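## Task

There are two test sieve sets, each made of a pan, a sieve and a cover. Separate the set sitting on the work bench and get all six parts completely inside the tote, then move the tote onto the steel shelf at the end wall. No cover or sieve may have any bit of its skirt (its lower rim) sitting down inside another part. The tote has to finish on the shelf with nothing hanging past the edge. One robot or both may be used. At the end, release everything and move the robots away. A robot that tips over or ends up leaning counts as failure. Anything held in place only by a robot at the end is not counted as done.

## Robot and tools

Robots: two identical Hello Robot Stretch 4 units, r1 and r2. Each has an omni-wheel base, a mast with a lift, an arm that telescopes forward, a three-joint wrist (yaw, pitch, roll) and a two-finger gripper, plus four cameras: <name>_head_camera, <name>_head_left_camera, <name>_head_right_camera and <name>_wrist_camera. Height about 1.6 m; the base rim lies within 0.23 m of the base origin.

Frames: each robot uses its own base frame, origin on the floor below the base centre, x forward, y left, z up. hand_pose (a point between the open fingertips) is reported in that frame and may be slightly wrong. The odometry frame is the base frame at scene start; base_odometry counts wheel rotation only, so slipping shows as travel. Heading is positive to the left, -3.142 to 3.142. The robots do not share a frame; only images, lidar_m and wrist_depth_mm reveal where one is relative to the other.

execute_actions: argument actions is a list holding one action (or empty, to just read state and images). The action is an object keyed by robot name, r1 and/or r2, each with its own entries. Per robot: base, joints, or both, optionally pace and contact_limits; or end_of_arm by itself. Everything in the action starts at once.
- base: exactly one key, a relative move from where the base last measured itself. translate_m: metres straight ahead (negative backs up), -2 to 2. strafe_m: metres sideways, left positive, -2 to 2. rotate_rad: radians in place, counter-clockwise (left) positive, -3.2 to 3.2.
- joints: absolute targets by name. lift_m 0 to 1.2 m; arm_m 0 to 0.55 m extension; wrist_yaw_rad -1.134 to 4.276 (0 ahead, positive left, 3.14 stowed backward, above 3.4 may hit the arm); wrist_pitch_rad -1.117 to 4.259 (0 level, 1.57 pointing down); wrist_roll_rad -1.117 to 4.259 (positive turns the gripper clockwise viewed from behind); gripper_m -0.038 to 0.141, fingertip gap in metres, negative squeezes the tips together. Out-of-range joint targets get clipped and reported; other bad values or unknown keys reject the whole call.
- pace: "slow", "default", "fast" or "max" (base up to 0.1/0.3/0.4/0.6 m/s, 1/2/3/4 rad/s; slower when the lift is high).
- contact_limits: {"arm_m": value}, 0 (gentlest) to 0.75 (firmest), default 0.5; the arm halts on contact beyond it.
- end_of_arm: "enable_torque" revives wrist or gripper motors that shut off.
Omitted robots or joints may keep pushing toward earlier targets. One action runs at most 15 s. cameras: list of camera names, "all", null or [] for none.

wait: seconds 0 to 10; nothing new is commanded, returns state and images.
zoom_image: camera plus region [x0, y0, x1, y1] in pixels of that camera's latest full image, at most 504 by 504.
read_manual: section "licences" gives licence texts only.
finished_scene: scene number 1 or 2; irreversible; reports success and starts the next scene.

Results: base_status and joint_status per motion: "done", "off_target" (stopped away from target, may still push), "contact_stop_at_<key>" (hit something, that part may go slack), "limit_stop_at_<name>" such as own_body (self-collision guard) or tilt (leaning over 6 degrees; lift, arm and wheels go limp), "time_out", "torque_fault" (wrist motor overloaded and went limp until enable_torque). on_its_own lists uncommanded behaviour; "held at" is the held target. lidar_m: 12 distances in metres, 30-degree sectors counter-clockwise from straight ahead (4th left, 7th behind, 10th right); "-" means nothing seen or closer than 0.25 m. wrist_depth_mm: 7x7 grid of depths, 100 to 2000 mm. motor_effort: percent of maximum, peak in brackets; a gripper effort shift signals a firm grip. turned_by_wheels vs turned_by_imu differing by over 0.1 rad suggests a hit or slip. base_tilt in degrees, forward and right positive, with a fixed offset up to 1.5.

Suggested order: unfold with lift_m 0.4 and wrist_yaw_rad 0; locate bench, tote and shelf in images; lift each cover and sieve off, placing parts in the tote without nesting skirts; carry the tote to the shelf fully on it; open the gripper, back away, then call finished_scene.

Cautions: robots pressing against each other fails the run, and bases in contact press hard after millimetres. Equal commands can differ by about 3 cm per metre between robots, dangerous when sharing a load. Turning or driving with over 1 kg held and arm_m above 0.2 can tip a robot, especially fast. Avoid drops, slams and hard shoves; a level gripper holding over about 2 kg trips a torque fault. Fingertips pressed onto a surface can jam; raise the lift. Tilting the gripper up while rolled can trigger own_body stops. Loose objects may get an occasional nudge.

Each tool is called after "Emit:" as a command line: name --argument value for each argument, lists and objects as JSON in quotes; but a table of rows of numbers goes row by row, as --pt "numbers of a row", without its own name.

## Session

I'll start by looking at the scene.

Emit:
execute_actions --actions '[]'

Scene clock: 0.00 s.
r1.base_odometry: x=+0.000 y=+0.000 heading=+0.000 (m, m, rad; r1's odometry frame)
r1.turned_by_wheels: +0.000 (rad since the last result)
r1.turned_by_imu: +0.000 (rad since the last result)
r1.base_tilt: forward=-0.4 right=-0.9 (deg)
r1.lidar_m: 1.36 1.56 5.17 1.33 0.74 0.62 0.63 0.76 1.34 3.31 3.84 4.10
r1.base_status: not commanded
r1.joint_positions: lift_m=+0.130 arm_m=+0.001 wrist_yaw_rad=+3.160 wrist_pitch_rad=-0.001 wrist_roll_rad=-0.002 gripper_m=+0.057
r1.joint_status: not commanded
r1.motor_effort: lift_m=+21 arm_m=+0 wrist_yaw_rad=-1 wrist_pitch_rad=-4 wrist_roll_rad=-1 gripper_m=-4 wheel_0=+0 wheel_1=+0 wheel_2=+0 (%)
r1.hand_pose: x=-0.1185 y=+0.0820 z=+0.3080 quat_wxyz=(-0.009, +0.000, -0.001, +1.000) (m; r1's base frame)
r1.wrist_depth_mm: - 143 273 778 723 699 668 / - 118 145 778 732 691 654 / - 118 147 768 723 683 647 / 106 138 185 768 732 676 647 / 216 842 798 759 715 668 647 / 878 866 212 750 216 668 640 / 854 831 788 143 683 654 634
r2.base_odometry: x=+0.000 y=+0.000 heading=+0.000 (m, m, rad; r2's odometry frame)
r2.turned_by_wheels: +0.000 (rad since the last result)
r2.turned_by_imu: +0.000 (rad since the last result)
r2.base_tilt: forward=-0.4 right=+0.3 (deg)
r2.lidar_m: 1.70 2.40 1.26 1.04 1.02 1.16 1.95 3.17 3.45 3.68 0.95 1.04
r2.base_status: not commanded
r2.joint_positions: lift_m=+0.264 arm_m=+0.000 wrist_yaw_rad=+3.089 wrist_pitch_rad=-0.001 wrist_roll_rad=+0.015 gripper_m=+0.057
r2.joint_status: not commanded
r2.motor_effort: lift_m=+17 arm_m=-1 wrist_yaw_rad=+1 wrist_pitch_rad=-7 wrist_roll_rad=+0 gripper_m=-3 wheel_0=+0 wheel_1=+0 wheel_2=+0 (%)
r2.hand_pose: x=-0.1128 y=+0.1026 z=+0.4426 quat_wxyz=(+0.027, +0.000, +0.007, +1.000) (m; r2's base frame)
r2.wrist_depth_mm: - 141 - - 1808 1255 1008 / - 133 - - 1808 1281 1025 / 103 138 221 - 1808 1308 1042 / 120 142 - - 1863 1308 1042 / - - - - 1756 1308 1060 / 1618 1618 200 1618 193 1255 1060 / 1138 1078 1098 120 1138 1008 991
pictures: r1_head_camera, r1_head_left_camera, r1_head_right_camera, r1_wrist_camera, r2_head_camera, r2_head_left_camera, r2_head_right_camera, r2_wrist_camera
Images, in order (width x height): r1_head_camera 420x560, r1_head_left_camera 420x672, r1_head_right_camera 420x672, r1_wrist_camera 616x392, r2_head_camera 420x560, r2_head_left_camera 420x672, r2_head_right_camera 420x672, r2_wrist_camera 616x392.

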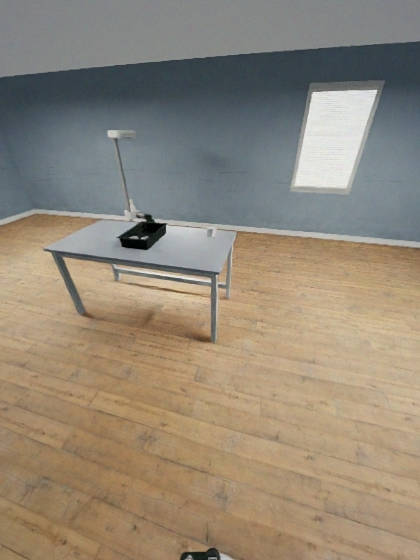

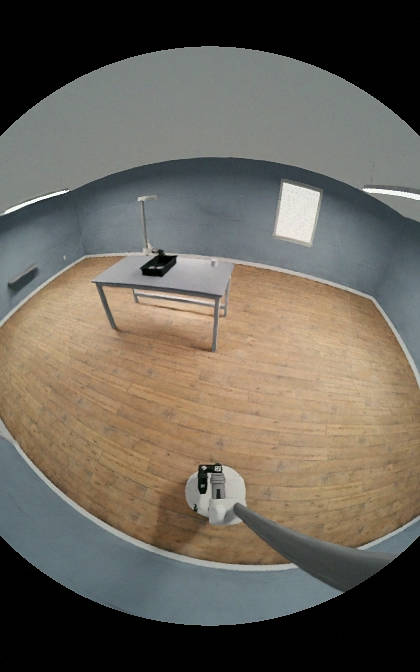

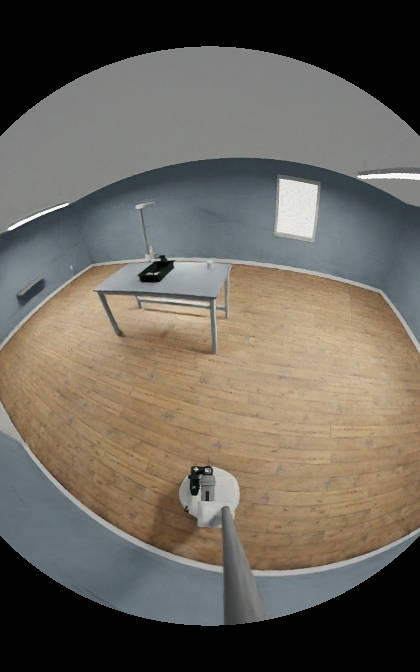

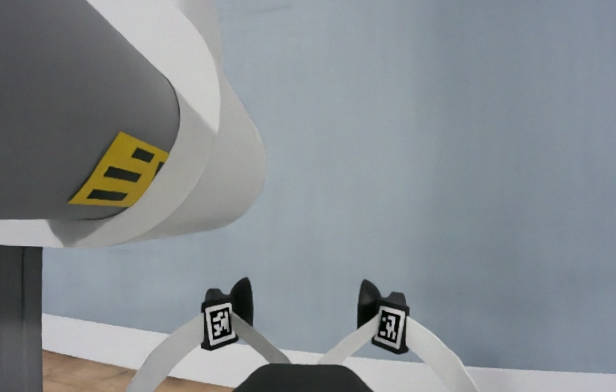

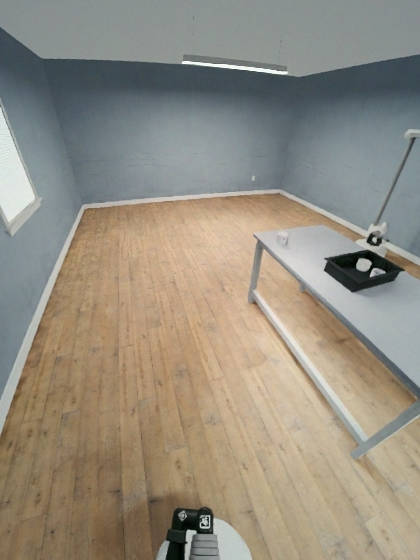

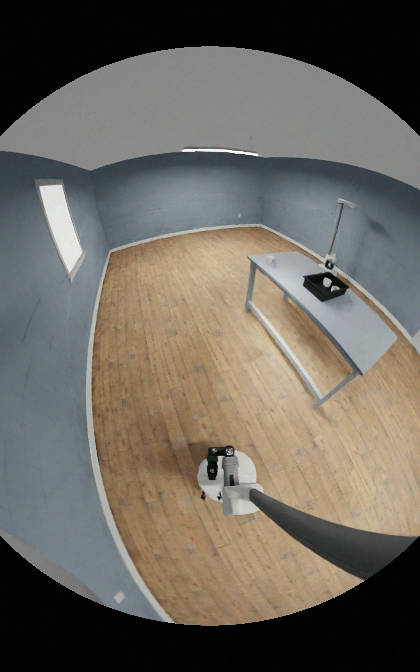

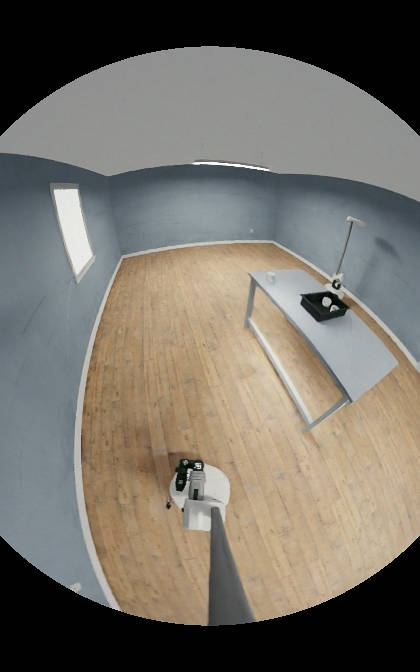

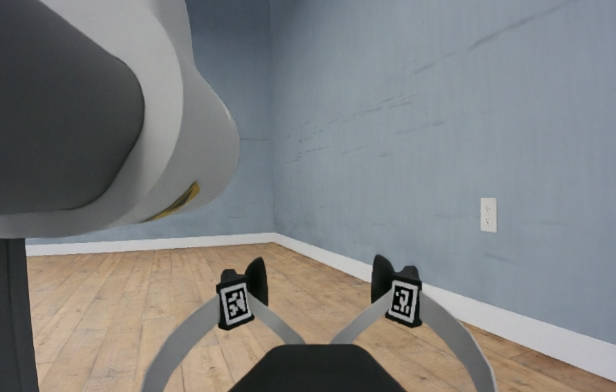

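Emit:
zoom_image --camera "r2_head_camera" --region '[240, 200, 420, 320]'

Emit:
zoom_image --camera "r1_head_camera" --region '[40, 180, 250, 300]'

Emit:
zoom_image --camera "r1_head_left_camera" --region '[0, 220, 120, 340]'

Region (240, 200, 420, 320) of r2_head_camera's 420x560 image, scaled by 2.800, with more detail than that image has.

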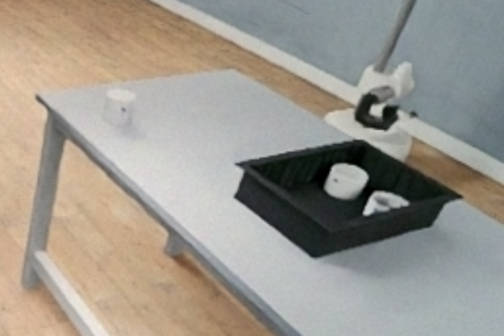

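Region (40, 180, 250, 300) of r1_head_camera's 420x560 image, scaled by 2.400, with more detail than that image has; it fills the top 288 rows of this view, and the rest is white.

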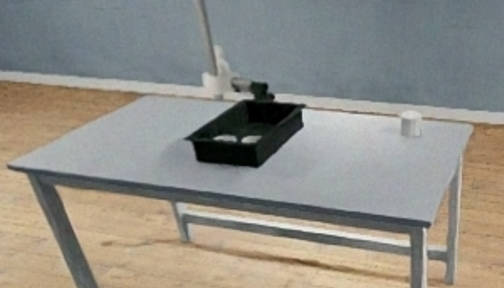

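Region (0, 220, 120, 340) of r1_head_left_camera's 420x672 image, scaled by 4.200, with more detail than that image has.

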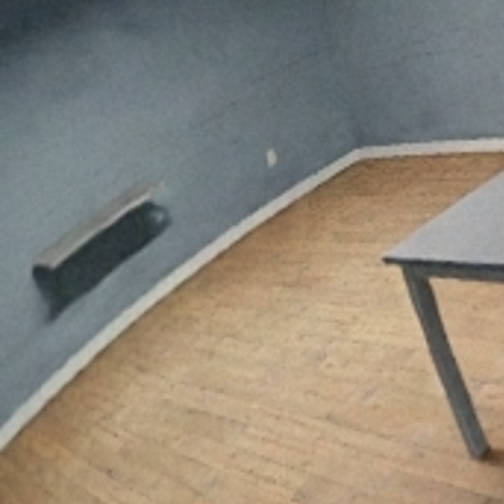

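Emit:
execute_actions --actions '[{"r1": {"base": {"rotate_rad": 1.312}, "pace": "fast"}, "r2": {"base": {"rotate_rad": -1.246}, "pace": "fast"}}]' --cameras '["r1_head_camera", "r2_head_camera"]'

Scene clock: 73.37 s.
r1.base_odometry: x=+0.000 y=+0.000 heading=+1.312 (m, m, rad; r1's odometry frame)
r1.turned_by_wheels: +1.312 (rad since the last result)
r1.turned_by_imu: +1.339 (rad since the last result)
r1.base_tilt: forward=-0.4 right=-1.0 (deg)
r1.lidar_m: 2.43 0.95 0.67 0.63 0.67 0.94 2.67 3.44 4.25 1.37 1.36 1.91
r1.base_status: done
r1.joint_positions: lift_m=+0.130 arm_m=+0.001 wrist_yaw_rad=+3.160 wrist_pitch_rad=-0.001 wrist_roll_rad=-0.002 gripper_m=+0.057
r1.joint_status: not commanded
r1.motor_effort: lift_m=+20(21) arm_m=-1(1) wrist_yaw_rad=-2(1) wrist_pitch_rad=-4(4) wrist_roll_rad=-1(0) gripper_m=-3(4) wheel_0=+0(9) wheel_1=-1(9) wheel_2=-2(8) (%)
r1.hand_pose: x=-0.1185 y=+0.0820 z=+0.3080 quat_wxyz=(-0.009, +0.000, -0.001, +1.000) (m; r1's base frame)
r1.wrist_depth_mm: - 143 273 - - 1229 866 / - 118 145 - - 1205 854 / - 118 147 - - 1229 854 / 106 138 185 - - 1229 842 / 216 - - - - 1229 842 / 1182 1366 212 1499 215 1205 854 / 842 854 842 144 866 917 820
r2.base_odometry: x=+0.000 y=+0.000 heading=-1.246 (m, m, rad; r2's odometry frame)
r2.turned_by_wheels: -1.246 (rad since the last result)
r2.turned_by_imu: -1.270 (rad since the last result)
r2.base_tilt: forward=-0.4 right=+0.4 (deg)
r2.lidar_m: 0.89 0.95 1.30 4.14 1.52 1.08 1.02 1.08 1.50 3.45 3.18 3.75
r2.base_status: done
r2.joint_positions: lift_m=+0.264 arm_m=+0.000 wrist_yaw_rad=+3.089 wrist_pitch_rad=-0.001 wrist_roll_rad=+0.015 gripper_m=+0.057
r2.joint_status: not commanded
r2.motor_effort: lift_m=+17(17) arm_m=-1(1) wrist_yaw_rad=+2(1) wrist_pitch_rad=-6(7) wrist_roll_rad=-1(1) gripper_m=-2(1) wheel_0=+0(6) wheel_1=-1(5) wheel_2=-2(9) (%)
r2.hand_pose: x=-0.1127 y=+0.1026 z=+0.4426 quat_wxyz=(+0.027, +0.000, +0.007, +1.000) (m; r2's base frame)
r2.wrist_depth_mm: - 141 1182 1205 1205 1229 1255 / - 133 1182 1205 1229 1229 1255 / 103 138 222 1205 1229 1229 1255 / 120 142 1182 1205 1229 1229 1229 / 1160 1182 1205 1205 1229 1255 1281 / 1182 1182 200 1205 193 1255 1255 / 1138 1078 1098 121 1138 1008 1060
pictures: r1_head_camera, r2_head_camera
Images, in order (width x height): r1_head_camera 420x560, r2_head_camera 420x560.

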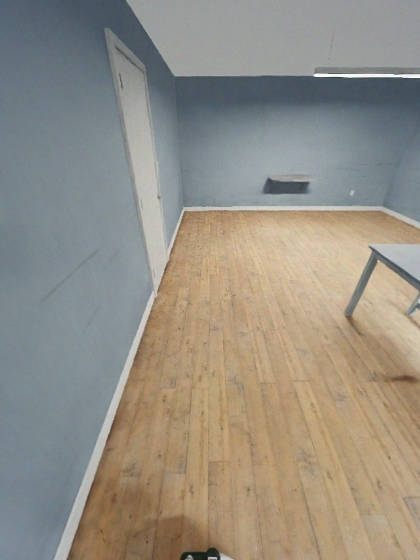

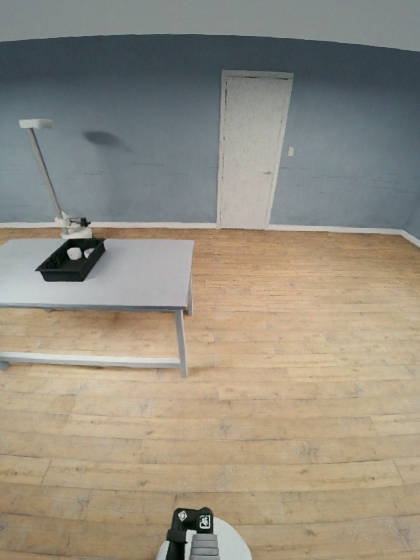

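Emit:
execute_actions --actions '[{"r1": {"base": {"translate_m": -0.3}, "pace": "fast"}, "r2": {"base": {"strafe_m": 1.2}, "pace": "fast"}}]' --cameras '["r2_head_camera"]'

Emit:
execute_actions --actions '[{"r1": {"base": {"strafe_m": -1.95}, "pace": "fast"}, "r2": {"base": {"translate_m": 0.45}, "joints": {"lift_m": 1.0, "wrist_yaw_rad": 0.0}, "pace": "fast"}}]' --cameras '["r1_head_camera", "r2_head_camera", "r2_wrist_camera"]'

Scene clock: 84.17 s.
r1.base_odometry: x=-0.077 y=-0.290 heading=+1.312 (m, m, rad; r1's odometry frame)
r1.turned_by_wheels: +0.000 (rad since the last result)
r1.turned_by_imu: -0.003 (rad since the last result)
r1.base_tilt: forward=-0.4 right=-1.0 (deg)
r1.lidar_m: 2.45 0.90 0.66 0.63 0.67 0.94 2.69 3.14 4.25 4.07 1.44 1.96
r1.base_status: done
r1.joint_positions: lift_m=+0.130 arm_m=+0.001 wrist_yaw_rad=+3.160 wrist_pitch_rad=-0.001 wrist_roll_rad=-0.002 gripper_m=+0.057
r1.joint_status: not commanded
r1.motor_effort: lift_m=+21(21) arm_m=-1(1) wrist_yaw_rad=-1(2) wrist_pitch_rad=-4(4) wrist_roll_rad=-1(0) gripper_m=-3(4) wheel_0=+0(7) wheel_1=-1(8) wheel_2=-1(13) (%)
r1.hand_pose: x=-0.1185 y=+0.0820 z=+0.3080 quat_wxyz=(-0.009, +0.000, -0.001, +1.000) (m; r1's base frame)
r1.wrist_depth_mm: - 143 274 - - 1229 866 / - 118 145 - - 1229 866 / - 118 148 - - 1255 842 / 106 138 185 - - 1229 842 / 216 - - - - 1229 854 / 1229 1397 211 1499 216 1182 854 / 842 842 831 144 842 904 831
r2.base_odometry: x=+1.137 y=+0.383 heading=-1.246 (m, m, rad; r2's odometry frame)
r2.turned_by_wheels: +0.000 (rad since the last result)
r2.turned_by_imu: -0.002 (rad since the last result)
r2.base_tilt: forward=-0.5 right=+0.3 (deg)
r2.lidar_m: 0.91 0.94 4.20 4.03 1.44 1.10 1.05 1.07 1.50 4.13 1.32 0.94
r2.base_status: done
r2.joint_positions: lift_m=+0.264 arm_m=+0.000 wrist_yaw_rad=+3.089 wrist_pitch_rad=-0.001 wrist_roll_rad=+0.015 gripper_m=+0.057
r2.joint_status: not commanded
r2.motor_effort: lift_m=+18(17) arm_m=+0(1) wrist_yaw_rad=+1(1) wrist_pitch_rad=-7(8) wrist_roll_rad=+0(0) gripper_m=-2(4) wheel_0=+1(12) wheel_1=+1(10) wheel_2=-1(0) (%)
r2.hand_pose: x=-0.1127 y=+0.1026 z=+0.4426 quat_wxyz=(+0.027, +0.000, +0.007, +1.000) (m; r2's base frame)
r2.wrist_depth_mm: - 141 1182 1205 1205 1255 1229 / - 133 1205 1229 1229 1229 1255 / 103 138 221 1205 1229 1229 1255 / 120 142 1229 1229 1205 1255 1255 / 1182 1205 1205 1229 1229 1255 1229 / 1205 1182 200 1229 193 1229 1255 / 1160 1078 1098 120 1138 1008 1060
pictures: r2_head_camera
Images, in order (width x height): r2_head_camera 420x560.

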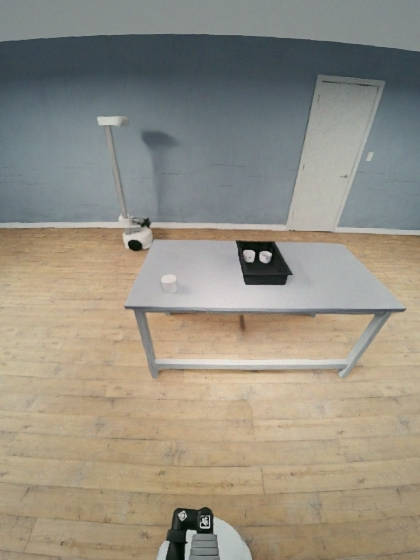

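Scene clock: 90.20 s.
r1.base_odometry: x=+1.808 y=-0.790 heading=+1.312 (m, m, rad; r1's odometry frame)
r1.turned_by_wheels: +0.000 (rad since the last result)
r1.turned_by_imu: -0.006 (rad since the last result)
r1.base_tilt: forward=-0.4 right=-1.0 (deg)
r1.lidar_m: 0.56 0.60 2.70 2.59 2.68 3.13 3.02 3.08 2.20 2.09 2.23 0.95
r1.base_status: done
r1.joint_positions: lift_m=+0.130 arm_m=+0.001 wrist_yaw_rad=+3.160 wrist_pitch_rad=-0.001 wrist_roll_rad=-0.002 gripper_m=+0.057
r1.joint_status: not commanded
r1.motor_effort: lift_m=+21(21) arm_m=-1(0) wrist_yaw_rad=-1(1) wrist_pitch_rad=-4(4) wrist_roll_rad=+0(0) gripper_m=-4(3) wheel_0=-2(12) wheel_1=+3(14) wheel_2=+0(3) (%)
r1.hand_pose: x=-0.1185 y=+0.0820 z=+0.3080 quat_wxyz=(-0.009, +0.000, -0.001, +1.000) (m; r1's base frame)
r1.wrist_depth_mm: - 143 274 - - - - / - 118 145 - - - - / - 118 147 - - - - / 107 138 185 - - - - / 215 - - - - - - / 1205 1397 213 1464 216 1499 1430 / 842 854 831 143 842 917 946
r2.base_odometry: x=+1.281 y=-0.044 heading=-1.246 (m, m, rad; r2's odometry frame)
r2.turned_by_wheels: +0.000 (rad since the last result)
r2.turned_by_imu: -0.001 (rad since the last result)
r2.base_tilt: forward=-0.4 right=+0.3 (deg)
r2.lidar_m: 0.44 0.47 0.96 4.00 2.14 1.55 1.46 1.56 2.16 4.31 0.69 0.48
r2.base_status: done
r2.joint_positions: lift_m=+1.000 arm_m=+0.000 wrist_yaw_rad=+0.000 wrist_pitch_rad=+0.000 wrist_roll_rad=+0.015 gripper_m=+0.057
r2.joint_status: all done
r2.motor_effort: lift_m=+21(28) arm_m=-1(1) wrist_yaw_rad=+0(5) wrist_pitch_rad=-8(8) wrist_roll_rad=+0(0) gripper_m=-2(4) wheel_0=+0(7) wheel_1=-2(8) wheel_2=+0(11) (%)
r2.hand_pose: x=+0.4592 y=-0.0873 z=+1.1780 quat_wxyz=(+1.000, +0.007, +0.000, +0.000) (m; r2's base frame)
r2.wrist_depth_mm: - - - - - - - / - - - - - - - / - - - - - - - / - - - - - - - / - - - - - - - / - - 200 - 193 - - / - - 1025 120 - 842 976
pictures: r1_head_camera, r2_head_camera, r2_wrist_camera
camera_calibration (this result's frames):
r2_wrist_camera: T_world_to_cam=[[0.0416734, -0.998615, -0.032108, -0.0572897], [0.0071403, 0.0324328, -0.999448, 1.23176], [0.999106, 0.0414211, 0.00848199, -0.241497], [0, 0, 0, 1]] pos_world=[0.234874, -0.0871568, 1.23129]
Images, in order (width x height): r1_head_camera 420x560, r2_head_camera 420x560, r2_wrist_camera 616x392.

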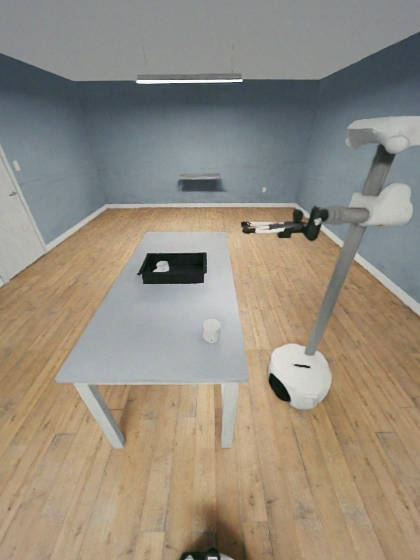

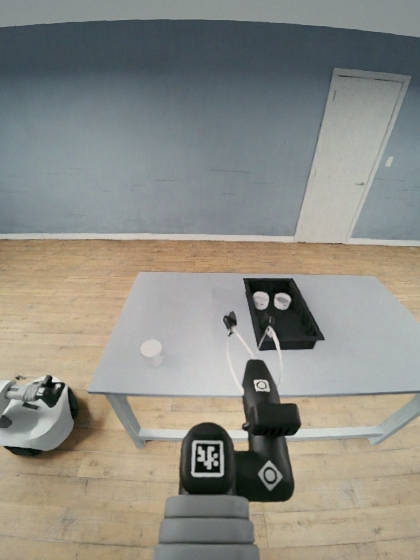

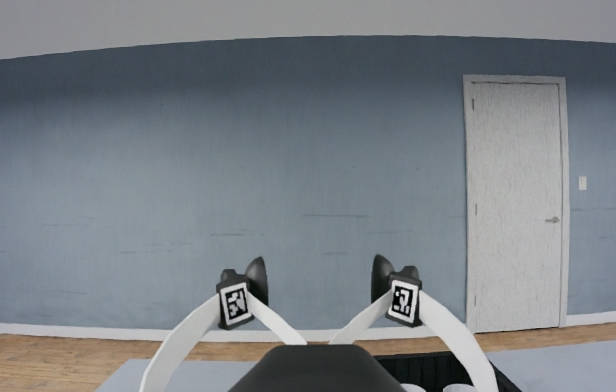

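Emit:
zoom_image --camera "r2_head_camera" --region '[120, 260, 340, 400]'

Emit:
zoom_image --camera "r1_head_camera" --region '[120, 240, 260, 360]'

Region (120, 260, 340, 400) of r2_head_camera's 420x560 image, scaled by 2.291, with more detail than that image has; it fills the top 321 rows of this view, and the rest is white.

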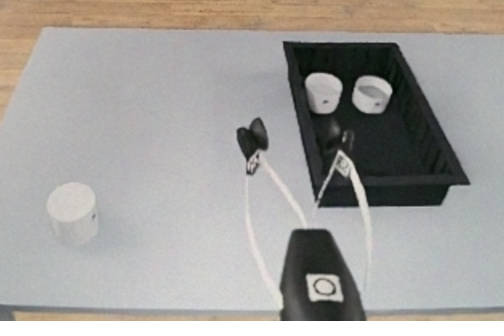

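Region (120, 240, 260, 360) of r1_head_camera's 420x560 image, scaled by 3.600, with more detail than that image has; it fills the top 432 rows of this view, and the rest is white.

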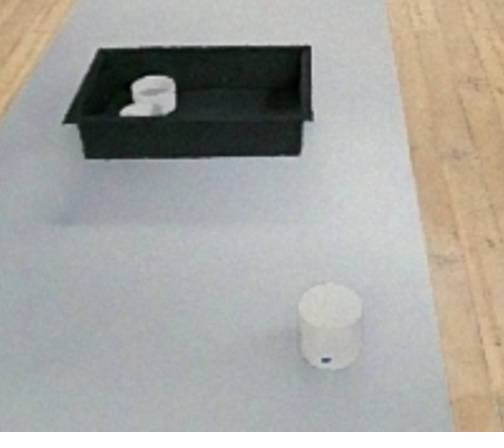

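Emit:
execute_actions --actions '[{"r1": {"joints": {"lift_m": 0.62, "wrist_yaw_rad": 0.0}, "pace": "fast"}, "r2": {"joints": {"lift_m": 1.1, "wrist_pitch_rad": 0.8, "arm_m": 0.2, "wrist_yaw_rad": -0.3}, "pace": "fast"}}]' --cameras '["r1_head_camera", "r1_wrist_camera", "r2_head_camera", "r2_wrist_camera"]'

Scene clock: 102.77 s.
r1.base_odometry: x=+1.808 y=-0.790 heading=+1.312 (m, m, rad; r1's odometry frame)
r1.turned_by_wheels: +0.000 (rad since the last result)
r1.turned_by_imu: -0.001 (rad since the last result)
r1.base_tilt: forward=-0.4 right=-1.0 (deg)
r1.lidar_m: 0.57 0.60 2.68 2.58 2.69 3.11 3.06 3.03 2.19 2.11 2.22 0.94
r1.base_status: not commanded
r1.joint_positions: lift_m=+0.620 arm_m=+0.001 wrist_yaw_rad=+0.000 wrist_pitch_rad=+0.000 wrist_roll_rad=-0.002 gripper_m=+0.057
r1.joint_status: all done
r1.motor_effort: lift_m=+23(24) arm_m=+0(0) wrist_yaw_rad=-2(8) wrist_pitch_rad=-4(5) wrist_roll_rad=-1(1) gripper_m=-3(5) wheel_0=-2(2) wheel_1=+3(3) wheel_2=+0(0) (%)
r1.hand_pose: x=+0.4602 y=-0.0873 z=+0.7982 quat_wxyz=(+1.000, -0.001, +0.000, +0.000) (m; r1's base frame)
r1.wrist_depth_mm: - - - - - - 878 / - - - - - - - / - - - - - - 878 / - - - - - - 878 / 723 788 530 917 - - 878 / 362 373 211 364 216 - 866 / 375 377 382 143 1921 - 1863
r2.base_odometry: x=+1.281 y=-0.044 heading=-1.246 (m, m, rad; r2's odometry frame)
r2.turned_by_wheels: +0.000 (rad since the last result)
r2.turned_by_imu: -0.001 (rad since the last result)
r2.base_tilt: forward=-0.5 right=+0.4 (deg)
r2.lidar_m: 0.44 0.47 0.71 4.00 2.14 1.55 1.49 1.58 2.16 4.30 0.70 0.48
r2.base_status: not commanded
r2.joint_positions: lift_m=+1.100 arm_m=+0.199 wrist_yaw_rad=-0.300 wrist_pitch_rad=+0.801 wrist_roll_rad=+0.015 gripper_m=+0.057
r2.joint_status: all done
r2.motor_effort: lift_m=+21(21) arm_m=+4(5) wrist_yaw_rad=+1(5) wrist_pitch_rad=-5(8) wrist_roll_rad=+0(0) gripper_m=-4(1) wheel_0=+0(0) wheel_1=-2(2) wheel_2=+0(0) (%)
r2.hand_pose: x=+0.5361 y=-0.1428 z=+1.0707 quat_wxyz=(+0.910, +0.065, +0.385, -0.140) (m; r2's base frame)
r2.wrist_depth_mm: - - - - - - - / - - - 960 960 946 946 / - 854 820 768 750 788 788 / 723 715 707 683 683 640 676 / 627 627 621 609 559 591 591 / 554 554 200 554 193 535 525 / 508 492 496 120 496 477 492
pictures: r1_head_camera, r1_wrist_camera, r2_head_camera, r2_wrist_camera
camera_calibration (this result's frames):
r1_wrist_camera: T_world_to_cam=[[-0.00019921, -0.999883, 0.0153163, -0.099775], [0.0434663, -0.0153105, -0.998938, 0.835812], [0.999055, 0.000466746, 0.0434642, -0.267561], [0, 0, 0, 1]] pos_world=[0.230959, -0.0868417, 0.848082]
r2_wrist_camera: T_world_to_cam=[[-0.289625, -0.955729, -0.051954, 0.085601], [-0.67184, 0.241656, -0.700167, 1.19917], [0.681725, -0.167881, -0.712087, 0.596701], [0, 0, 0, 1]] pos_world=[0.423659, -0.107802, 1.26897]
Images, in order (width x height): r1_head_camera 420x560, r1_wrist_camera 616x392, r2_head_camera 420x560, r2_wrist_camera 616x392.

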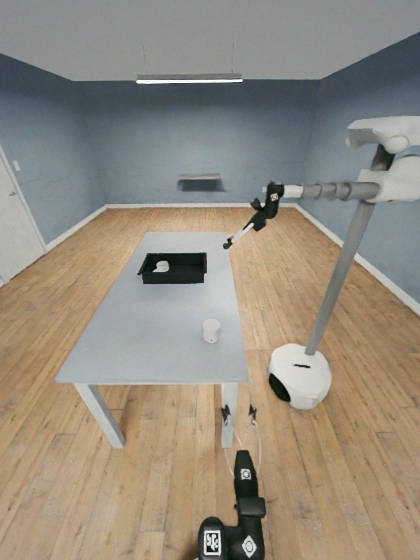

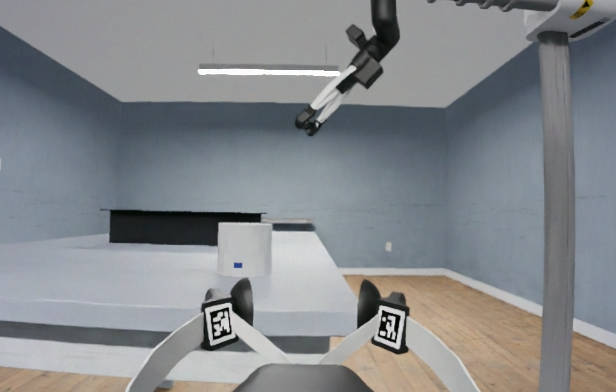

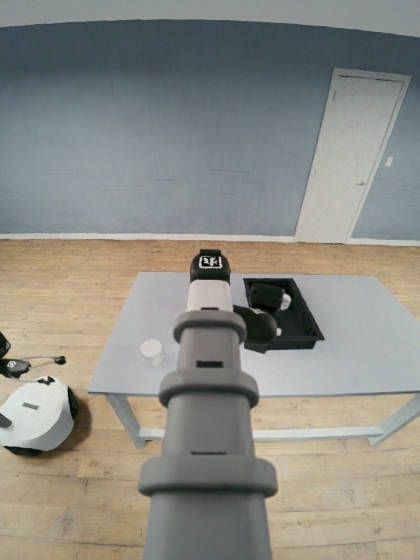

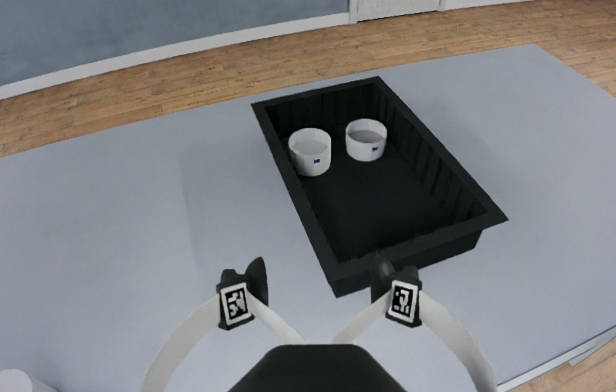

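Emit:
zoom_image --camera "r2_wrist_camera" --region '[250, 70, 450, 220]'

Emit:
zoom_image --camera "r1_wrist_camera" --region '[180, 200, 320, 300]'

Region (250, 70, 450, 220) of r2_wrist_camera's 616x392 image, scaled by 2.520; it fills the top 378 rows of this view, and the rest is white.

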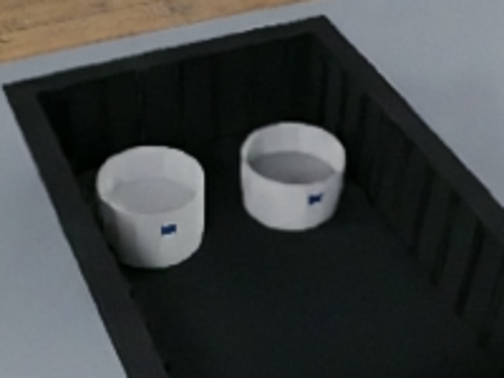

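Region (180, 200, 320, 300) of r1_wrist_camera's 616x392 image, scaled by 3.600; it fills the top 360 rows of this view, and the rest is white.

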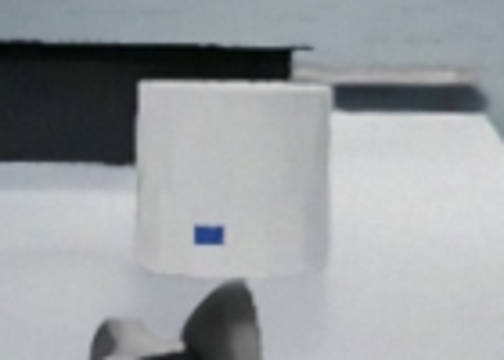

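Emit:
execute_actions --actions '[{"r1": {"base": {"strafe_m": 0.092}, "joints": {"lift_m": 0.64, "gripper_m": 0.14}}, "r2": {"base": {"strafe_m": 0.287}, "joints": {"lift_m": 1.1, "wrist_pitch_rad": 1.57, "arm_m": 0.2, "wrist_yaw_rad": 0.0, "gripper_m": 0.13}}}]' --cameras '["r1_head_camera", "r1_wrist_camera", "r2_head_camera", "r2_wrist_camera"]'

Scene clock: 160.87 s.
r1.base_odometry: x=+1.719 y=-0.766 heading=+1.312 (m, m, rad; r1's odometry frame)
r1.turned_by_wheels: +0.000 (rad since the last result)
r1.turned_by_imu: -0.001 (rad since the last result)
r1.base_tilt: forward=-0.4 right=-1.0 (deg)
r1.lidar_m: 0.57 0.60 2.59 2.51 2.58 3.13 3.04 3.15 2.31 2.21 0.82 0.62
r1.base_status: done
r1.joint_positions: lift_m=+0.640 arm_m=+0.001 wrist_yaw_rad=+0.000 wrist_pitch_rad=+0.000 wrist_roll_rad=-0.002 gripper_m=+0.140
r1.joint_status: all done
r1.motor_effort: lift_m=+24(23) arm_m=-1(1) wrist_yaw_rad=-1(2) wrist_pitch_rad=-5(4) wrist_roll_rad=+0(0) gripper_m=-2(3) wheel_0=+1(7) wheel_1=+1(10) wheel_2=+0(5) (%)
r1.hand_pose: x=+0.4601 y=-0.0873 z=+0.8181 quat_wxyz=(+1.000, -0.001, +0.000, +0.000) (m; r1's base frame)
r1.wrist_depth_mm: - - - - - 597 - / - - - - - - - / - - - - - - - / - - - - - - - / 917 960 976 559 - - - / 394 217 433 439 445 - - / 379 377 351 147 368 - -
r2.base_odometry: x=+1.553 y=+0.048 heading=-1.246 (m, m, rad; r2's odometry frame)
r2.turned_by_wheels: +0.000 (rad since the last result)
r2.turned_by_imu: -0.001 (rad since the last result)
r2.base_tilt: forward=-0.5 right=+0.4 (deg)
r2.lidar_m: 0.44 0.48 0.79 3.73 2.09 1.52 1.46 1.55 2.19 4.56 0.69 0.48
r2.base_status: done
r2.joint_positions: lift_m=+1.100 arm_m=+0.199 wrist_yaw_rad=+0.000 wrist_pitch_rad=+1.570 wrist_roll_rad=+0.015 gripper_m=+0.130
r2.joint_status: all done
r2.motor_effort: lift_m=+20(18) arm_m=+4(7) wrist_yaw_rad=+2(5) wrist_pitch_rad=-1(1) wrist_roll_rad=+0(1) gripper_m=+2(7) wheel_0=+2(8) wheel_1=-2(7) wheel_2=+1(0) (%)
r2.hand_pose: x=+0.3704 y=-0.0874 z=+0.9895 quat_wxyz=(+0.707, +0.005, +0.707, -0.005) (m; r2's base frame)
r2.wrist_depth_mm: 1182 459 455 427 449 442 442 / 1042 455 455 452 449 445 442 / 1042 1078 459 452 455 1042 1025 / 1255 1255 1281 1229 1229 1229 1229 / 1281 1255 1255 1229 1229 1229 1205 / 1281 1255 1042 1025 1255 1229 1229 / 1281 1281 1255 122 1229 1229 1229
pictures: r1_head_camera, r1_wrist_camera, r2_head_camera, r2_wrist_camera
camera_calibration (this result's frames):
r1_wrist_camera: T_world_to_cam=[[-0.000394565, -0.999883, 0.0153163, -0.100047], [0.0434635, -0.015319, -0.998938, 0.855744], [0.999055, 0.000271556, 0.0434644, -0.268429], [0, 0, 0, 1]] pos_world=[0.230942, -0.0868533, 0.868034]
r2_wrist_camera: T_world_to_cam=[[-0.0324452, -0.998622, -0.04124, -0.0232832], [-0.999434, 0.0327846, -0.007581, 0.435385], [0.0089226, 0.0409706, -0.999121, 1.21256], [0, 0, 0, 1]] pos_world=[0.423564, -0.0872045, 1.21384]
Images, in order (width x height): r1_head_camera 420x560, r1_wrist_camera 616x392, r2_head_camera 420x560, r2_wrist_camera 616x392.

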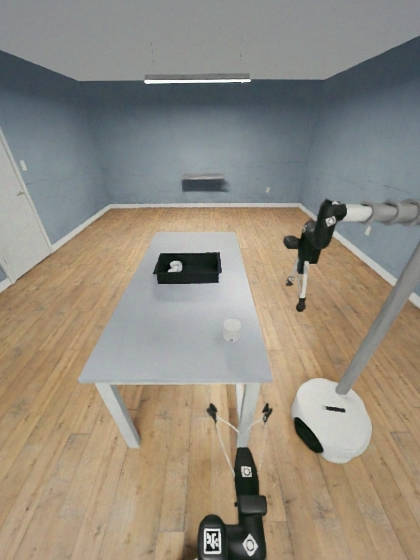

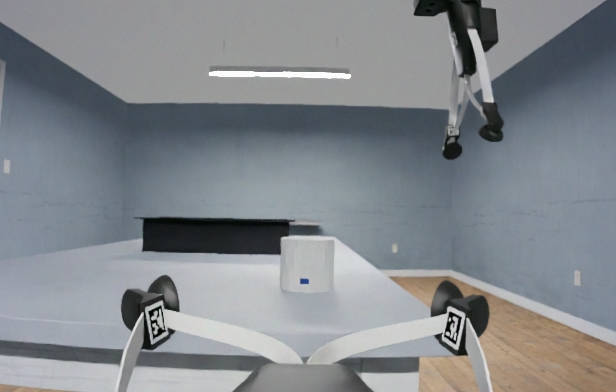

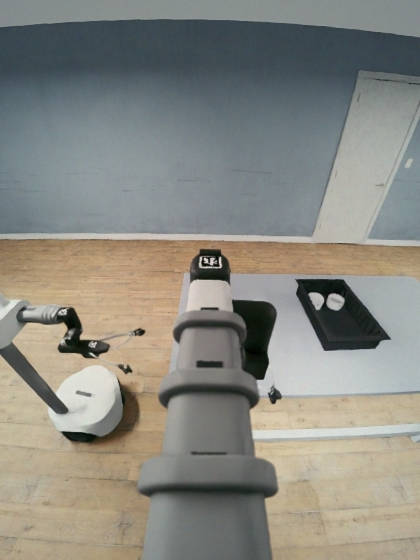

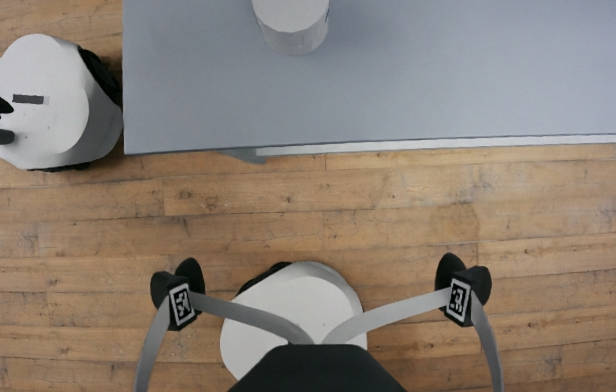

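Emit:
execute_actions --actions '[{"r1": {"joints": {"arm_m": 0.12}}, "r2": {"base": {"translate_m": 0.2}, "joints": {"arm_m": 0.22}}}]' --cameras '["r1_wrist_camera", "r2_wrist_camera"]'

Scene clock: 181.80 s.
r1.base_odometry: x=+1.719 y=-0.766 heading=+1.312 (m, m, rad; r1's odometry frame)
r1.turned_by_wheels: +0.000 (rad since the last result)
r1.turned_by_imu: -0.001 (rad since the last result)
r1.base_tilt: forward=-0.4 right=-1.0 (deg)
r1.lidar_m: 0.56 0.60 2.59 2.50 2.61 3.13 3.03 3.16 2.31 2.20 0.75 0.60
r1.base_status: not commanded
r1.joint_positions: lift_m=+0.640 arm_m=+0.119 wrist_yaw_rad=+0.000 wrist_pitch_rad=+0.000 wrist_roll_rad=-0.002 gripper_m=+0.140
r1.joint_status: all done
r1.motor_effort: lift_m=+24(24) arm_m=+6(8) wrist_yaw_rad=+0(2) wrist_pitch_rad=-4(5) wrist_roll_rad=+0(0) gripper_m=-1(0) wheel_0=+1(0) wheel_1=+1(1) wheel_2=+0(0) (%)
r1.hand_pose: x=+0.5784 y=-0.0874 z=+0.8181 quat_wxyz=(+1.000, -0.001, +0.000, +0.000) (m; r1's base frame)
r1.wrist_depth_mm: - - - - - - - / - - - - - - - / - - - - - - - / - - - - - - - / 891 866 854 809 - - - / 389 217 430 415 445 - - / 265 256 267 146 272 270 -
r2.base_odometry: x=+1.617 y=-0.142 heading=-1.246 (m, m, rad; r2's odometry frame)
r2.turned_by_wheels: +0.000 (rad since the last result)
r2.turned_by_imu: -0.001 (rad since the last result)
r2.base_tilt: forward=-0.4 right=+0.3 (deg)
r2.lidar_m: 0.26 0.27 0.53 3.72 2.46 1.75 1.70 1.79 2.48 1.07 0.38 0.27
r2.base_status: done
r2.joint_positions: lift_m=+1.100 arm_m=+0.219 wrist_yaw_rad=+0.000 wrist_pitch_rad=+1.570 wrist_roll_rad=+0.015 gripper_m=+0.130
r2.joint_status: all done
r2.motor_effort: lift_m=+21(21) arm_m=+4(4) wrist_yaw_rad=+2(2) wrist_pitch_rad=-1(1) wrist_roll_rad=-1(1) gripper_m=+1(2) wheel_0=-1(6) wheel_1=+0(4) wheel_2=+0(5) (%)
r2.hand_pose: x=+0.3904 y=-0.0874 z=+0.9895 quat_wxyz=(+0.707, +0.005, +0.707, -0.005) (m; r2's base frame)
r2.wrist_depth_mm: 1281 455 452 449 445 442 442 / 1255 459 455 452 445 445 439 / 1042 459 452 452 449 449 442 / 1042 462 455 384 449 445 442 / 1281 462 462 452 455 445 442 / 1308 466 462 459 455 449 449 / 1281 1281 1281 122 1255 1229 1205
pictures: r1_wrist_camera, r2_wrist_camera
camera_calibration (this result's frames):
r1_wrist_camera: T_world_to_cam=[[-0.000651369, -0.999882, 0.0153163, -0.0999259], [0.0434966, -0.0153301, -0.998936, 0.85059], [0.999053, 0.0000155319, 0.0435015, -0.386658], [0, 0, 0, 1]] pos_world=[0.349229, -0.0868685, 0.868036]
r2_wrist_camera: T_world_to_cam=[[-0.0323764, -0.998625, -0.0412356, -0.0226671], [-0.999437, 0.0327102, -0.00744673, 0.455189], [0.00878532, 0.0409713, -0.999122, 1.21244], [0, 0, 0, 1]] pos_world=[0.443547, -0.0872005, 1.21383]
Images, in order (width x height): r1_wrist_camera 616x392, r2_wrist_camera 616x392.

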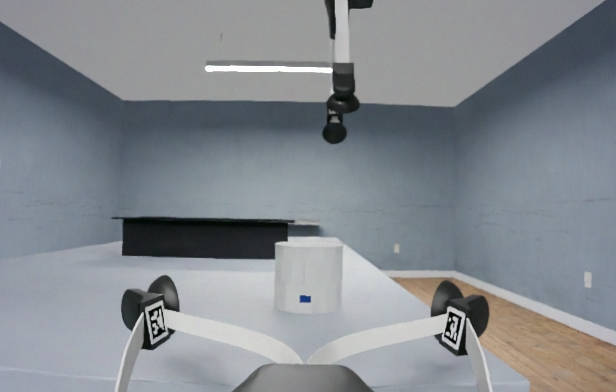

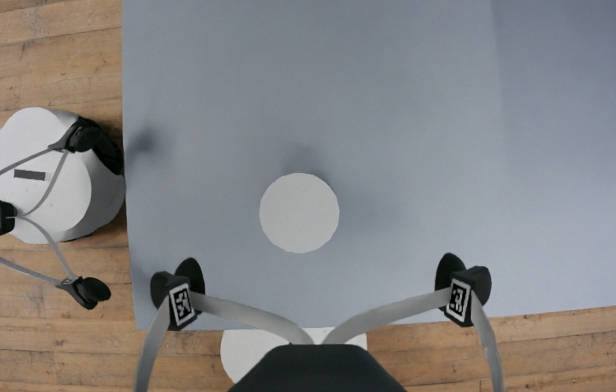

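Emit:
zoom_image --camera "r1_wrist_camera" --region '[250, 225, 370, 325]'

Emit:
execute_actions --actions '[{"r2": {"base": {"strafe_m": 0.023}, "joints": {"arm_m": 0.258, "lift_m": 1.0, "gripper_m": 0.115}}}]' --cameras '["r1_wrist_camera", "r2_wrist_camera"]'

Region (250, 225, 370, 325) of r1_wrist_camera's 616x392 image, scaled by 4.200.

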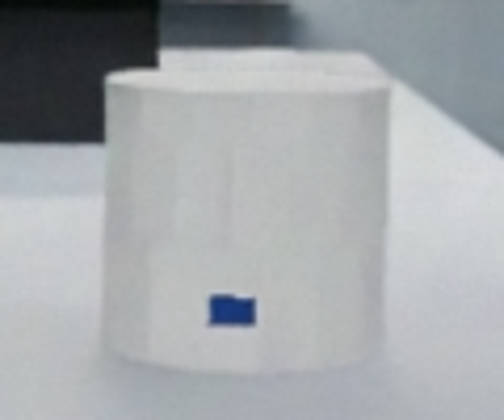

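Scene clock: 191.53 s.
r1.base_odometry: x=+1.719 y=-0.766 heading=+1.312 (m, m, rad; r1's odometry frame)
r1.turned_by_wheels: +0.000 (rad since the last result)
r1.turned_by_imu: -0.001 (rad since the last result)
r1.base_tilt: forward=-0.4 right=-1.0 (deg)
r1.lidar_m: 0.57 0.59 2.60 2.48 2.62 3.11 3.04 3.16 2.31 2.18 0.74 0.61
r1.base_status: not commanded
r1.joint_positions: lift_m=+0.640 arm_m=+0.119 wrist_yaw_rad=+0.000 wrist_pitch_rad=+0.000 wrist_roll_rad=-0.002 gripper_m=+0.140
r1.joint_status: not commanded
r1.motor_effort: lift_m=+24(24) arm_m=+6(6) wrist_yaw_rad=-2(2) wrist_pitch_rad=-3(4) wrist_roll_rad=+0(0) gripper_m=+0(1) wheel_0=+1(1) wheel_1=+1(1) wheel_2=+0(0) (%)
r1.hand_pose: x=+0.5784 y=-0.0874 z=+0.8181 quat_wxyz=(+1.000, -0.001, +0.000, +0.000) (m; r1's base frame)
r1.wrist_depth_mm: - - - 439 - - - / - - - - - - - / - - - - - - - / - - - - - - - / 891 878 878 820 - - - / 389 216 433 413 439 - - / 266 255 266 146 272 271 -
r2.base_odometry: x=+1.639 y=-0.135 heading=-1.246 (m, m, rad; r2's odometry frame)
r2.turned_by_wheels: +0.000 (rad since the last result)
r2.turned_by_imu: -0.001 (rad since the last result)
r2.base_tilt: forward=-0.4 right=+0.4 (deg)
r2.lidar_m: 0.25 0.25 0.55 3.69 2.43 1.79 1.68 1.76 2.42 1.11 0.40 0.25
r2.base_status: done
r2.joint_positions: lift_m=+1.000 arm_m=+0.257 wrist_yaw_rad=+0.000 wrist_pitch_rad=+1.570 wrist_roll_rad=+0.015 gripper_m=+0.115
r2.joint_status: all done
r2.motor_effort: lift_m=+14(17) arm_m=+4(2) wrist_yaw_rad=+2(2) wrist_pitch_rad=-1(2) wrist_roll_rad=-1(2) gripper_m=-2(0) wheel_0=+2(7) wheel_1=+0(5) wheel_2=-1(1) (%)
r2.hand_pose: x=+0.4283 y=-0.0874 z=+0.8901 quat_wxyz=(+0.707, +0.005, +0.707, -0.005) (m; r2's base frame)
r2.wrist_depth_mm: 1160 355 353 349 345 345 343 / 1160 357 353 351 349 345 342 / 946 357 355 353 349 347 345 / 931 359 355 353 351 349 345 / 1008 362 357 281 351 347 345 / 1182 362 217 281 279 349 347 / 322 364 359 120 353 351 349
pictures: r1_wrist_camera, r2_wrist_camera
camera_calibration (this result's frames):
r1_wrist_camera: T_world_to_cam=[[-0.000651194, -0.999882, 0.0153163, -0.099926], [0.0434967, -0.0153302, -0.998936, 0.85059], [0.999053, 0.0000157096, 0.0435016, -0.386659], [0, 0, 0, 1]] pos_world=[0.34923, -0.0868685, 0.868036]
r2_wrist_camera: T_world_to_cam=[[-0.0323255, -0.998627, -0.041232, -0.0255627], [-0.99944, 0.0326546, -0.00733474, 0.492257], [0.00867108, 0.0409718, -0.999123, 1.11285], [0, 0, 0, 1]] pos_world=[0.481505, -0.0871975, 1.11443]
Images, in order (width x height): r1_wrist_camera 616x392, r2_wrist_camera 616x392.

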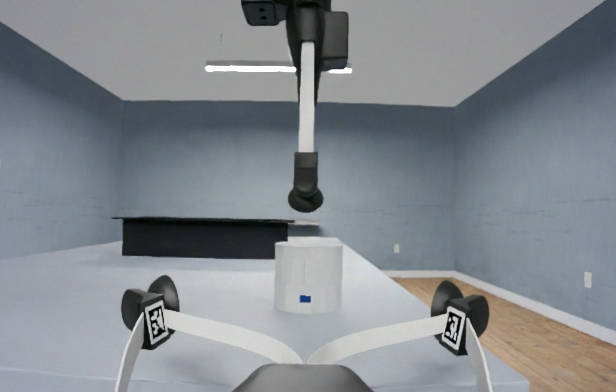

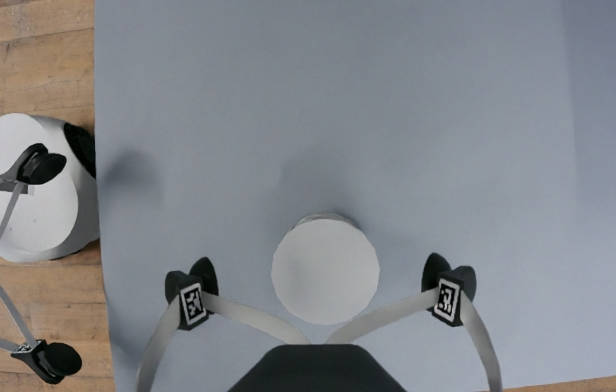

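Emit:
execute_actions --actions '[{"r2": {"joints": {"lift_m": 0.962, "gripper_m": 0.095}, "pace": "slow"}}]' --cameras '["r1_wrist_camera", "r2_wrist_camera"]'

Emit:
zoom_image --camera "r1_wrist_camera" --region '[230, 180, 390, 325]'

Scene clock: 214.33 s.
r1.base_odometry: x=+1.719 y=-0.766 heading=+1.312 (m, m, rad; r1's odometry frame)
r1.turned_by_wheels: +0.000 (rad since the last result)
r1.turned_by_imu: -0.001 (rad since the last result)
r1.base_tilt: forward=-0.4 right=-1.0 (deg)
r1.lidar_m: 0.57 0.59 2.61 2.50 2.58 3.15 3.02 3.16 2.28 2.21 0.74 0.61
r1.base_status: not commanded
r1.joint_positions: lift_m=+0.640 arm_m=+0.119 wrist_yaw_rad=+0.000 wrist_pitch_rad=+0.000 wrist_roll_rad=-0.002 gripper_m=+0.140
r1.joint_status: not commanded
r1.motor_effort: lift_m=+24(23) arm_m=+6(6) wrist_yaw_rad=-2(3) wrist_pitch_rad=-4(4) wrist_roll_rad=+1(1) gripper_m=+0(0) wheel_0=+1(1) wheel_1=+1(1) wheel_2=+0(0) (%)
r1.hand_pose: x=+0.5784 y=-0.0874 z=+0.8181 quat_wxyz=(+1.000, -0.001, +0.000, +0.000) (m; r1's base frame)
r1.wrist_depth_mm: - - - 439 - - - / - - - 439 - - - / - - - - - - - / - - - - - - - / 904 854 866 424 - - - / 392 217 427 413 439 - - / 266 256 267 147 273 270 -
r2.base_odometry: x=+1.639 y=-0.135 heading=-1.246 (m, m, rad; r2's odometry frame)
r2.turned_by_wheels: +0.000 (rad since the last result)
r2.turned_by_imu: -0.001 (rad since the last result)
r2.base_tilt: forward=-0.5 right=+0.4 (deg)
r2.lidar_m: 0.25 0.26 0.56 3.71 2.43 1.77 1.70 1.78 2.46 1.10 0.39 0.27
r2.base_status: not commanded
r2.joint_positions: lift_m=+0.962 arm_m=+0.257 wrist_yaw_rad=+0.000 wrist_pitch_rad=+1.570 wrist_roll_rad=+0.015 gripper_m=+0.095
r2.joint_status: all done
r2.motor_effort: lift_m=+13(13) arm_m=+4(4) wrist_yaw_rad=+2(2) wrist_pitch_rad=-1(1) wrist_roll_rad=+0(0) gripper_m=-2(2) wheel_0=+2(2) wheel_1=+0(0) wheel_2=-1(0) (%)
r2.hand_pose: x=+0.4283 y=-0.0874 z=+0.8521 quat_wxyz=(+0.707, +0.005, +0.707, -0.005) (m; r2's base frame)
r2.wrist_depth_mm: 1118 315 315 312 307 307 304 / 1118 319 317 314 310 307 306 / 904 319 317 314 312 309 306 / 904 320 317 315 312 310 307 / 904 322 317 243 312 310 309 / 1118 322 200 244 241 310 309 / 1138 324 322 121 317 312 310
pictures: r1_wrist_camera, r2_wrist_camera
camera_calibration (this result's frames):
r1_wrist_camera: T_world_to_cam=[[-0.000651255, -0.999882, 0.0153163, -0.099926], [0.0434968, -0.0153302, -0.998936, 0.85059], [0.999053, 0.00001565, 0.0435017, -0.386659], [0, 0, 0, 1]] pos_world=[0.349229, -0.0868685, 0.868036]
r2_wrist_camera: T_world_to_cam=[[-0.0323253, -0.998627, -0.041232, -0.0271286], [-0.99944, 0.0326545, -0.00733485, 0.49198], [0.00867119, 0.0409718, -0.999123, 1.0749], [0, 0, 0, 1]] pos_world=[0.481507, -0.0871975, 1.07645]
Images, in order (width x height): r1_wrist_camera 616x392, r2_wrist_camera 616x392.

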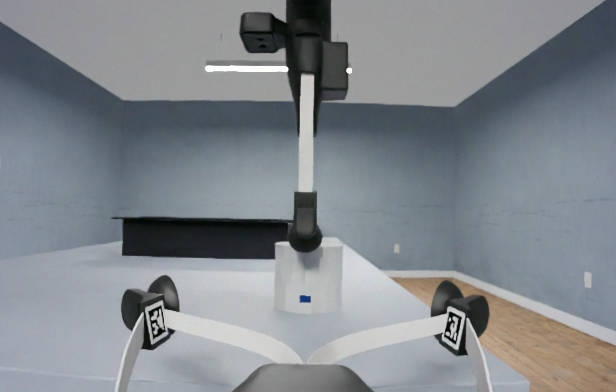

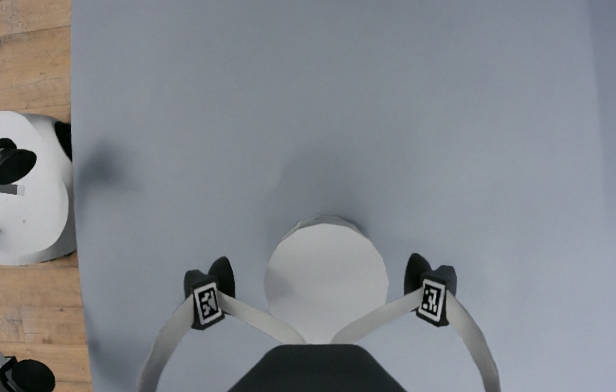

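Region (230, 180, 390, 325) of r1_wrist_camera's 616x392 image, scaled by 3.150; it fills the top 457 rows of this view, and the rest is white.

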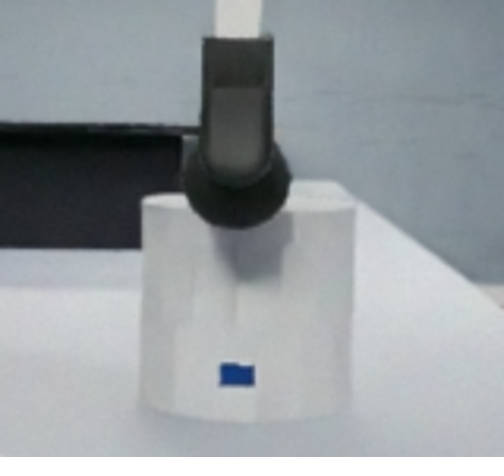

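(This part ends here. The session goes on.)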